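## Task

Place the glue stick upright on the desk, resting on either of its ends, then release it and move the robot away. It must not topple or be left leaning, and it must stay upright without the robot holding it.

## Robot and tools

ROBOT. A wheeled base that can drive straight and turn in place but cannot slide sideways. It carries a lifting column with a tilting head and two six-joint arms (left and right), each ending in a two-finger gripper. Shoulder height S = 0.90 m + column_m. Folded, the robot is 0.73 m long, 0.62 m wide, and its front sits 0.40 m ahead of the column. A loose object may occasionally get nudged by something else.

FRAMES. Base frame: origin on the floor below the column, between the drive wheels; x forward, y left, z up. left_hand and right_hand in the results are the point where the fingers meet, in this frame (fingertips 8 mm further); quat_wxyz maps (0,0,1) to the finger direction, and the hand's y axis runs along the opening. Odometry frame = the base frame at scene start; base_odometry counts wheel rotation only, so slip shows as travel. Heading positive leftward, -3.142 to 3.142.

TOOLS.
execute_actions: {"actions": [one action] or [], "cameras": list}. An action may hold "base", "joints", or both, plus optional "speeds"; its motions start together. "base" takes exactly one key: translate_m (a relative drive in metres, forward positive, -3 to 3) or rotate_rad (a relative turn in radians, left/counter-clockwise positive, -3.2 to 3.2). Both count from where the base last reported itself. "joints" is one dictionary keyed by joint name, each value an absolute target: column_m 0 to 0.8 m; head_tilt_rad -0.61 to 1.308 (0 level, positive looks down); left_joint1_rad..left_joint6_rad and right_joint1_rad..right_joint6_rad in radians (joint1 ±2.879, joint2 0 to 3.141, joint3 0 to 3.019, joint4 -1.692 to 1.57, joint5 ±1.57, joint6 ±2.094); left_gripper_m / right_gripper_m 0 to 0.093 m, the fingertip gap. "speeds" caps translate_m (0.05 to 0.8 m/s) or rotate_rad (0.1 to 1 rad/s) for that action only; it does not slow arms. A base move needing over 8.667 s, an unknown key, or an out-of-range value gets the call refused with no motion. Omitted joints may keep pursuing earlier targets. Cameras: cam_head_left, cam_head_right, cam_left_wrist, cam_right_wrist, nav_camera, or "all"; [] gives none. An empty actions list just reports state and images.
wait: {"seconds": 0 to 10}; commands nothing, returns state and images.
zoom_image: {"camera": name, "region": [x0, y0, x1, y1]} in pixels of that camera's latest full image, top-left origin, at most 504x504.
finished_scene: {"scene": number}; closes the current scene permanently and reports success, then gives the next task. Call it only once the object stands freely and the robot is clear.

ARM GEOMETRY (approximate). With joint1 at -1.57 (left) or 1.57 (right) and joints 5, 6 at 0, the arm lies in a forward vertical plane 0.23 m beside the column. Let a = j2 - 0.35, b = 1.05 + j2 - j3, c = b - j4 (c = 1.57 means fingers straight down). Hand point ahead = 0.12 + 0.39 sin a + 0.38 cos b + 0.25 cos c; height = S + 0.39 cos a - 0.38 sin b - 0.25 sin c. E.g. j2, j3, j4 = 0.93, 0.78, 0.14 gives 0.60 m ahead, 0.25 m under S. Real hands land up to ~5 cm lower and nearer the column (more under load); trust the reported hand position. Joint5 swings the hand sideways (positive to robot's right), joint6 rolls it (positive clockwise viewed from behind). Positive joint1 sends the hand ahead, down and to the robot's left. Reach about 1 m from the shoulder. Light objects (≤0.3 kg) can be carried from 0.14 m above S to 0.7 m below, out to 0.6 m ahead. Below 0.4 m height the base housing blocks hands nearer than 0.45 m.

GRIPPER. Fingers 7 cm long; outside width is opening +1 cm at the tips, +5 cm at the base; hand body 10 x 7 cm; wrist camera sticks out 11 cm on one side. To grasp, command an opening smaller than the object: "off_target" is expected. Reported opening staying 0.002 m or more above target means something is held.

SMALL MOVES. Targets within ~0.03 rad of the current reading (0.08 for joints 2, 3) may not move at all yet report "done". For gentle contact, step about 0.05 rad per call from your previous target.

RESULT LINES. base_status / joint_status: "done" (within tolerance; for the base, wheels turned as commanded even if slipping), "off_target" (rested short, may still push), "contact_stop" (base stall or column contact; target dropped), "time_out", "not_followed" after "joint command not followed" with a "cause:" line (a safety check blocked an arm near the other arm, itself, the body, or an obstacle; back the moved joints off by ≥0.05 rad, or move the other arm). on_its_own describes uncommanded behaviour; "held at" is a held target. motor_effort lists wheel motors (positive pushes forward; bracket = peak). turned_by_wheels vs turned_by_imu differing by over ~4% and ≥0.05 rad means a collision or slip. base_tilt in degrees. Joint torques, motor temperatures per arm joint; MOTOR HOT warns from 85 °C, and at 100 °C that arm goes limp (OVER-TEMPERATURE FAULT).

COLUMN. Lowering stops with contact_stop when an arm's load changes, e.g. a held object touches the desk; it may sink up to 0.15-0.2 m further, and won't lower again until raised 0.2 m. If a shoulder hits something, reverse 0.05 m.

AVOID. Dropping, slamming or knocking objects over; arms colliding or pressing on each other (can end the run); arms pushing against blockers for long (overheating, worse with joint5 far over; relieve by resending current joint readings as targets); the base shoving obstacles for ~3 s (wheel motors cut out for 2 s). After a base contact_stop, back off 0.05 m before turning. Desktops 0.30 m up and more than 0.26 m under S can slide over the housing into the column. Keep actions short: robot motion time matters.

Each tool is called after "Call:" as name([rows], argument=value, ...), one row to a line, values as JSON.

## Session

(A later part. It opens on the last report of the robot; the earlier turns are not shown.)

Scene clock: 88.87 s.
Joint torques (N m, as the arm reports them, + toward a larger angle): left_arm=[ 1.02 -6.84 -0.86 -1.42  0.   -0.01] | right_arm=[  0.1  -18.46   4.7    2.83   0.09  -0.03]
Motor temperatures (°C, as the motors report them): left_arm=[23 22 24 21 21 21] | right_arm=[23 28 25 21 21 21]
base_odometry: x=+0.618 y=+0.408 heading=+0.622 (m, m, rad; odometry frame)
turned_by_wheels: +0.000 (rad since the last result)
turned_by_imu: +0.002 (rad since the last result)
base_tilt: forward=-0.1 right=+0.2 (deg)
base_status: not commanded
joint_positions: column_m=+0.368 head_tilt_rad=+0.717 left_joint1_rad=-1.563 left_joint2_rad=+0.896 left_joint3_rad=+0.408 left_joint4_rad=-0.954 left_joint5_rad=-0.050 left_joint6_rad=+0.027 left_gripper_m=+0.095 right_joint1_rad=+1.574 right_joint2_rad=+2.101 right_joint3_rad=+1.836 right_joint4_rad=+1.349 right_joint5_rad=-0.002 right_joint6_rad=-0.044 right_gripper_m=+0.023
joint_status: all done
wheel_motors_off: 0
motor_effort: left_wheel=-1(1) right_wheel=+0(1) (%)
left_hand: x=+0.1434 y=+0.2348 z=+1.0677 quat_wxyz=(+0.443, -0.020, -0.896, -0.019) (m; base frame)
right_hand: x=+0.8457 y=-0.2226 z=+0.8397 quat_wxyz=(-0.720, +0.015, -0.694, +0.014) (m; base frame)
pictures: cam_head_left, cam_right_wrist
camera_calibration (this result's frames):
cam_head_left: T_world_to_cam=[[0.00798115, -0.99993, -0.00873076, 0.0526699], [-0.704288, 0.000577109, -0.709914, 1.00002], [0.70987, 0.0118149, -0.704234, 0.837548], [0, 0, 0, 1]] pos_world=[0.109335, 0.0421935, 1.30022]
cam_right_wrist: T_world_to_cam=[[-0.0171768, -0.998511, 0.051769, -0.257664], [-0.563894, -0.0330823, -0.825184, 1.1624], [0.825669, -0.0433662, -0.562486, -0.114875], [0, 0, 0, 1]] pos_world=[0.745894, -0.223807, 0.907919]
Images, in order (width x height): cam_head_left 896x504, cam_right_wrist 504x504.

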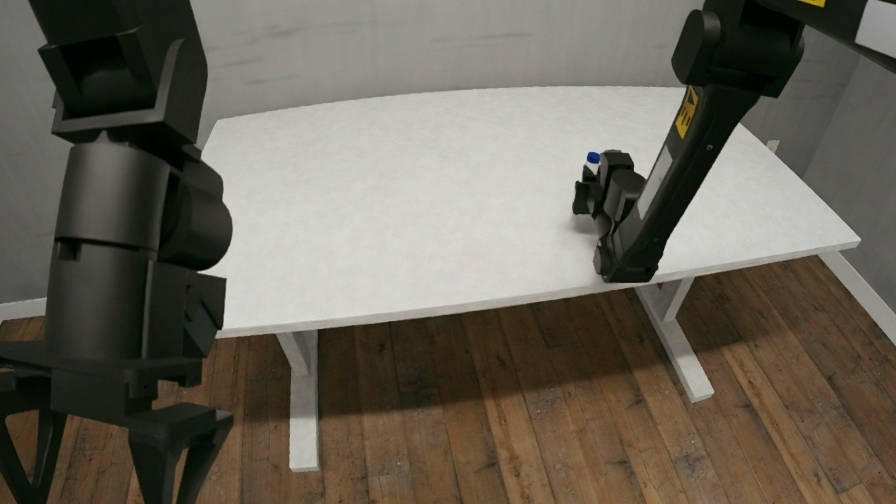

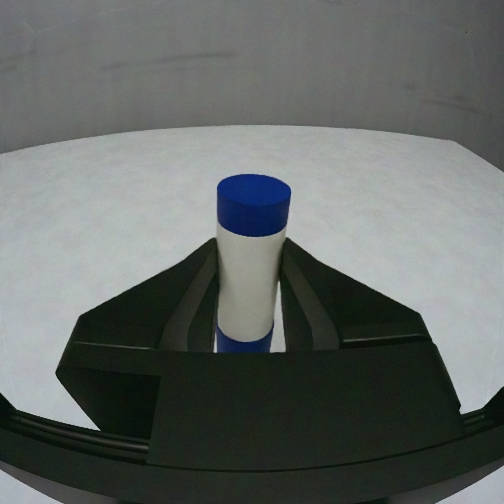

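Call:
execute_actions([
  {"joints":{"column_m":0.356}},
], cameras=["cam_right_wrist"])

Scene clock: 91.70 s.
Joint torques (N m, as the arm reports them, + toward a larger angle): left_arm=[ 0.98 -6.86 -0.74 -1.41  0.   -0.01] | right_arm=[  0.18 -18.69   5.04   2.54   0.1   -0.09]
Motor temperatures (°C, as the motors report them): left_arm=[23 22 24 21 21 21] | right_arm=[23 28 25 21 21 21]
base_odometry: x=+0.618 y=+0.408 heading=+0.622 (m, m, rad; odometry frame)
turned_by_wheels: +0.000 (rad since the last result)
turned_by_imu: +0.001 (rad since the last result)
base_tilt: forward=-0.3 right=+0.2 (deg)
base_status: not commanded
joint_positions: column_m=+0.356 head_tilt_rad=+0.717 left_joint1_rad=-1.563 left_joint2_rad=+0.896 left_joint3_rad=+0.408 left_joint4_rad=-0.954 left_joint5_rad=-0.050 left_joint6_rad=+0.027 left_gripper_m=+0.095 right_joint1_rad=+1.574 right_joint2_rad=+2.101 right_joint3_rad=+1.836 right_joint4_rad=+1.349 right_joint5_rad=-0.002 right_joint6_rad=-0.044 right_gripper_m=+0.023
joint_status: all done
wheel_motors_off: 0
motor_effort: left_wheel=-2(1) right_wheel=-2(0) (%)
left_hand: x=+0.1434 y=+0.2348 z=+1.0557 quat_wxyz=(+0.443, -0.020, -0.896, -0.019) (m; base frame)
right_hand: x=+0.8457 y=-0.2226 z=+0.8277 quat_wxyz=(-0.720, +0.015, -0.694, +0.014) (m; base frame)
pictures: cam_right_wrist
camera_calibration (this result's frames):
cam_right_wrist: T_world_to_cam=[[-0.0171768, -0.998511, 0.051769, -0.257042], [-0.563894, -0.0330823, -0.825184, 1.1525], [0.825669, -0.0433662, -0.562486, -0.121625], [0, 0, 0, 1]] pos_world=[0.745894, -0.223807, 0.895919]
Images, in order (width x height): cam_right_wrist 504x504.

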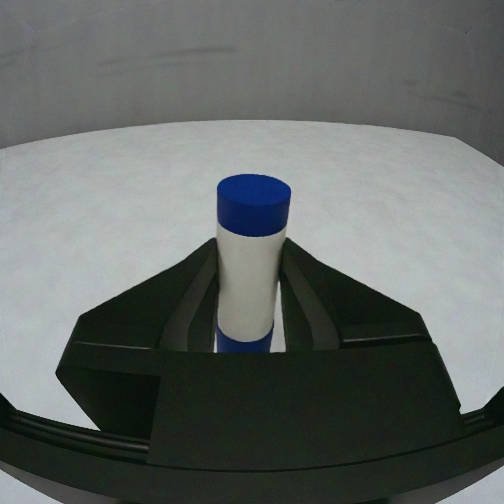

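Call:
execute_actions([
  {"joints":{"column_m":0.347}},
], cameras=["cam_right_wrist"])

Scene clock: 93.60 s.
Joint torques (N m, as the arm reports them, + toward a larger angle): left_arm=[ 1.04 -6.8  -0.83 -1.41  0.   -0.01] | right_arm=[  1.06 -17.98   4.97   2.6    0.09  -0.1 ]
Motor temperatures (°C, as the motors report them): left_arm=[23 22 24 21 21 21] | right_arm=[23 28 25 21 21 21]
base_odometry: x=+0.618 y=+0.408 heading=+0.622 (m, m, rad; odometry frame)
turned_by_wheels: +0.000 (rad since the last result)
turned_by_imu: +0.001 (rad since the last result)
base_tilt: forward=-0.2 right=+0.1 (deg)
base_status: not commanded
joint_positions: column_m=+0.347 head_tilt_rad=+0.717 left_joint1_rad=-1.563 left_joint2_rad=+0.896 left_joint3_rad=+0.408 left_joint4_rad=-0.954 left_joint5_rad=-0.050 left_joint6_rad=+0.027 left_gripper_m=+0.095 right_joint1_rad=+1.574 right_joint2_rad=+2.101 right_joint3_rad=+1.836 right_joint4_rad=+1.349 right_joint5_rad=-0.002 right_joint6_rad=-0.044 right_gripper_m=+0.023
joint_status: all done
wheel_motors_off: 0
motor_effort: left_wheel=+0(1) right_wheel=-1(2) (%)
left_hand: x=+0.1434 y=+0.2348 z=+1.0467 quat_wxyz=(+0.443, -0.020, -0.896, -0.019) (m; base frame)
right_hand: x=+0.8457 y=-0.2226 z=+0.8187 quat_wxyz=(-0.720, +0.015, -0.694, +0.014) (m; base frame)
pictures: cam_right_wrist
camera_calibration (this result's frames):
cam_right_wrist: T_world_to_cam=[[-0.0171768, -0.998511, 0.051769, -0.256577], [-0.563894, -0.0330823, -0.825184, 1.14508], [0.825669, -0.0433662, -0.562486, -0.126683], [0, 0, 0, 1]] pos_world=[0.745894, -0.223807, 0.886928]
Images, in order (width x height): cam_right_wrist 504x504.

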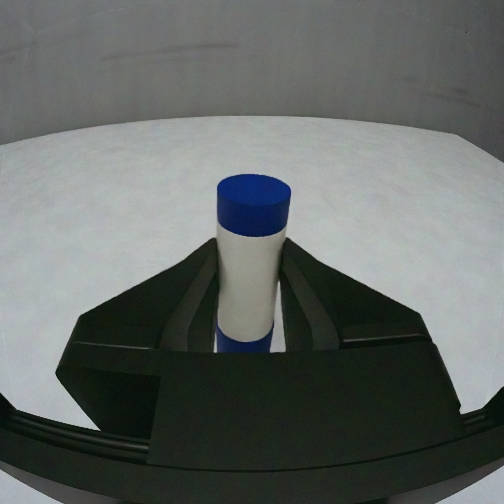

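Call:
execute_actions([
  {"joints":{"column_m":0.338}},
], cameras=["cam_right_wrist"])

Scene clock: 95.47 s.
Joint torques (N m, as the arm reports them, + toward a larger angle): left_arm=[ 1.01 -6.83 -0.78 -1.4   0.   -0.01] | right_arm=[  0.19 -18.5    4.78   2.64   0.09  -0.15]
Motor temperatures (°C, as the motors report them): left_arm=[23 22 24 21 21 21] | right_arm=[23 28 25 21 21 21]
base_odometry: x=+0.618 y=+0.408 heading=+0.622 (m, m, rad; odometry frame)
turned_by_wheels: +0.000 (rad since the last result)
turned_by_imu: +0.001 (rad since the last result)
base_tilt: forward=-0.1 right=+0.1 (deg)
base_status: not commanded
joint_positions: column_m=+0.338 head_tilt_rad=+0.717 left_joint1_rad=-1.563 left_joint2_rad=+0.896 left_joint3_rad=+0.408 left_joint4_rad=-0.954 left_joint5_rad=-0.050 left_joint6_rad=+0.027 left_gripper_m=+0.095 right_joint1_rad=+1.574 right_joint2_rad=+2.101 right_joint3_rad=+1.836 right_joint4_rad=+1.354 right_joint5_rad=-0.002 right_joint6_rad=-0.044 right_gripper_m=+0.023
joint_status: all done
wheel_motors_off: 0
motor_effort: left_wheel=-1(2) right_wheel=-3(1) (%)
left_hand: x=+0.1434 y=+0.2348 z=+1.0377 quat_wxyz=(+0.443, -0.020, -0.896, -0.019) (m; base frame)
right_hand: x=+0.8457 y=-0.2226 z=+0.8107 quat_wxyz=(-0.721, +0.015, -0.692, +0.014) (m; base frame)
pictures: cam_right_wrist
camera_calibration (this result's frames):
cam_right_wrist: T_world_to_cam=[[-0.0174062, -0.998512, 0.0516893, -0.25591], [-0.560427, -0.0330695, -0.827544, 1.13747], [0.828021, -0.0433724, -0.559017, -0.135934], [0, 0, 0, 1]] pos_world=[0.745569, -0.223809, 0.878542]
Images, in order (width x height): cam_right_wrist 504x504.

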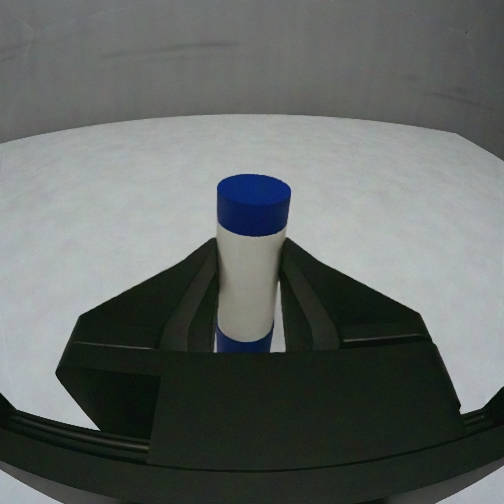

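Joint 4 moved up slightly, which means the stick is touching the desk, so I'm releasing it.

Call:
execute_actions([
  {"joints":{"right_gripper_m":0.09}},
], cameras=["cam_right_wrist"])

Scene clock: 97.47 s.
Joint torques (N m, as the arm reports them, + toward a larger angle): left_arm=[ 1.   -6.81 -0.84 -1.42  0.   -0.01] | right_arm=[  0.42 -18.07   5.05   2.57   0.12  -0.12]
Motor temperatures (°C, as the motors report them): left_arm=[23 22 24 21 21 21] | right_arm=[23 28 25 21 21 21]
base_odometry: x=+0.618 y=+0.408 heading=+0.622 (m, m, rad; odometry frame)
turned_by_wheels: +0.000 (rad since the last result)
turned_by_imu: +0.001 (rad since the last result)
base_tilt: forward=-0.1 right=+0.2 (deg)
base_status: not commanded
joint_positions: column_m=+0.338 head_tilt_rad=+0.717 left_joint1_rad=-1.563 left_joint2_rad=+0.896 left_joint3_rad=+0.408 left_joint4_rad=-0.954 left_joint5_rad=-0.050 left_joint6_rad=+0.027 left_gripper_m=+0.095 right_joint1_rad=+1.574 right_joint2_rad=+2.101 right_joint3_rad=+1.836 right_joint4_rad=+1.354 right_joint5_rad=-0.002 right_joint6_rad=-0.044 right_gripper_m=+0.090
joint_status: all done
wheel_motors_off: 0
motor_effort: left_wheel=+0(2) right_wheel=-1(1) (%)
left_hand: x=+0.1434 y=+0.2348 z=+1.0377 quat_wxyz=(+0.443, -0.020, -0.896, -0.019) (m; base frame)
right_hand: x=+0.8457 y=-0.2226 z=+0.8107 quat_wxyz=(-0.721, +0.015, -0.692, +0.014) (m; base frame)
pictures: cam_right_wrist
camera_calibration (this result's frames):
cam_right_wrist: T_world_to_cam=[[-0.0174062, -0.998512, 0.0516893, -0.25591], [-0.560427, -0.0330695, -0.827544, 1.13747], [0.828021, -0.0433724, -0.559017, -0.135935], [0, 0, 0, 1]] pos_world=[0.745569, -0.223809, 0.878542]
Images, in order (width x height): cam_right_wrist 504x504.

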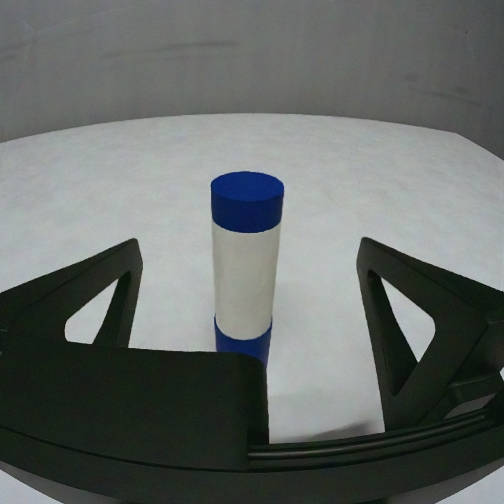

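Call:
execute_actions([
  {"base":{"translate_m":-0.35}},
], cameras=["cam_head_left","cam_right_wrist"])

Scene clock: 100.73 s.
Joint torques (N m, as the arm reports them, + toward a larger angle): left_arm=[ 1.01 -6.88 -0.8  -1.39  0.   -0.01] | right_arm=[  1.17 -19.18   4.82   2.49   0.07  -0.04]
Motor temperatures (°C, as the motors report them): left_arm=[23 22 24 21 21 21] | right_arm=[23 28 25 21 21 21]
base_odometry: x=+0.333 y=+0.204 heading=+0.623 (m, m, rad; odometry frame)
turned_by_wheels: +0.001 (rad since the last result)
turned_by_imu: +0.003 (rad since the last result)
base_tilt: forward=+0.0 right=+0.2 (deg)
base_status: done
joint_positions: column_m=+0.338 head_tilt_rad=+0.716 left_joint1_rad=-1.563 left_joint2_rad=+0.896 left_joint3_rad=+0.406 left_joint4_rad=-0.954 left_joint5_rad=-0.050 left_joint6_rad=+0.027 left_gripper_m=+0.095 right_joint1_rad=+1.574 right_joint2_rad=+2.101 right_joint3_rad=+1.836 right_joint4_rad=+1.354 right_joint5_rad=-0.002 right_joint6_rad=-0.044 right_gripper_m=+0.090
joint_status: not commanded
wheel_motors_off: 0
motor_effort: left_wheel=+0(37) right_wheel=+0(44) (%)
left_hand: x=+0.1423 y=+0.2348 z=+1.0380 quat_wxyz=(+0.444, -0.020, -0.895, -0.019) (m; base frame)
right_hand: x=+0.8458 y=-0.2226 z=+0.8108 quat_wxyz=(-0.722, +0.015, -0.692, +0.014) (m; base frame)
pictures: cam_head_left, cam_right_wrist
camera_calibration (this result's frames):
cam_head_left: T_world_to_cam=[[0.00798358, -0.99993, -0.00872853, 0.052405], [-0.704089, 0.000577109, -0.710111, 0.978985], [0.710066, 0.0118149, -0.704036, 0.816156], [0, 0, 0, 1]] pos_world=[0.10935, 0.0421935, 1.27025]
cam_right_wrist: T_world_to_cam=[[-0.017427, -0.998512, 0.051682, -0.255891], [-0.560111, -0.0330683, -0.827757, 1.13756], [0.828234, -0.043373, -0.558701, -0.136411], [0, 0, 0, 1]] pos_world=[0.74568, -0.223809, 0.878634]
Images, in order (width x height): cam_head_left 896x504, cam_right_wrist 504x504.

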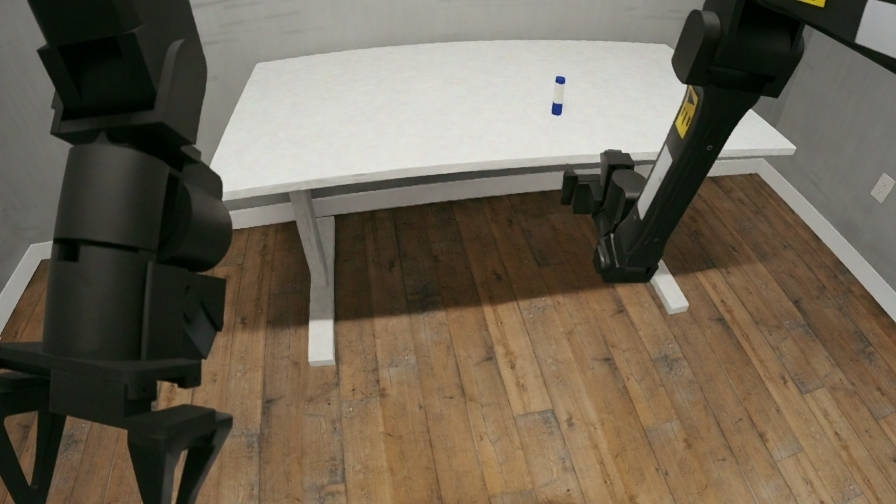

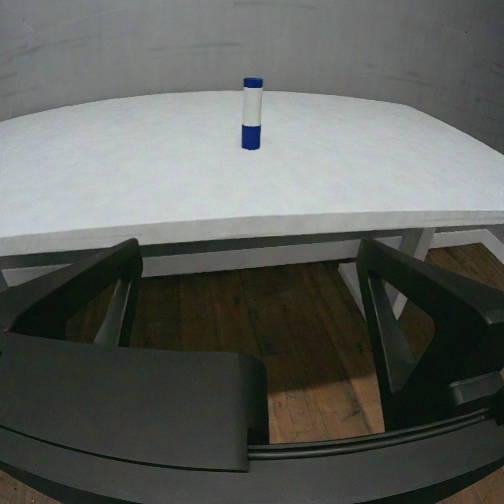

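Call:
finished_scene(scene=1)

The scene is finished: the task was done.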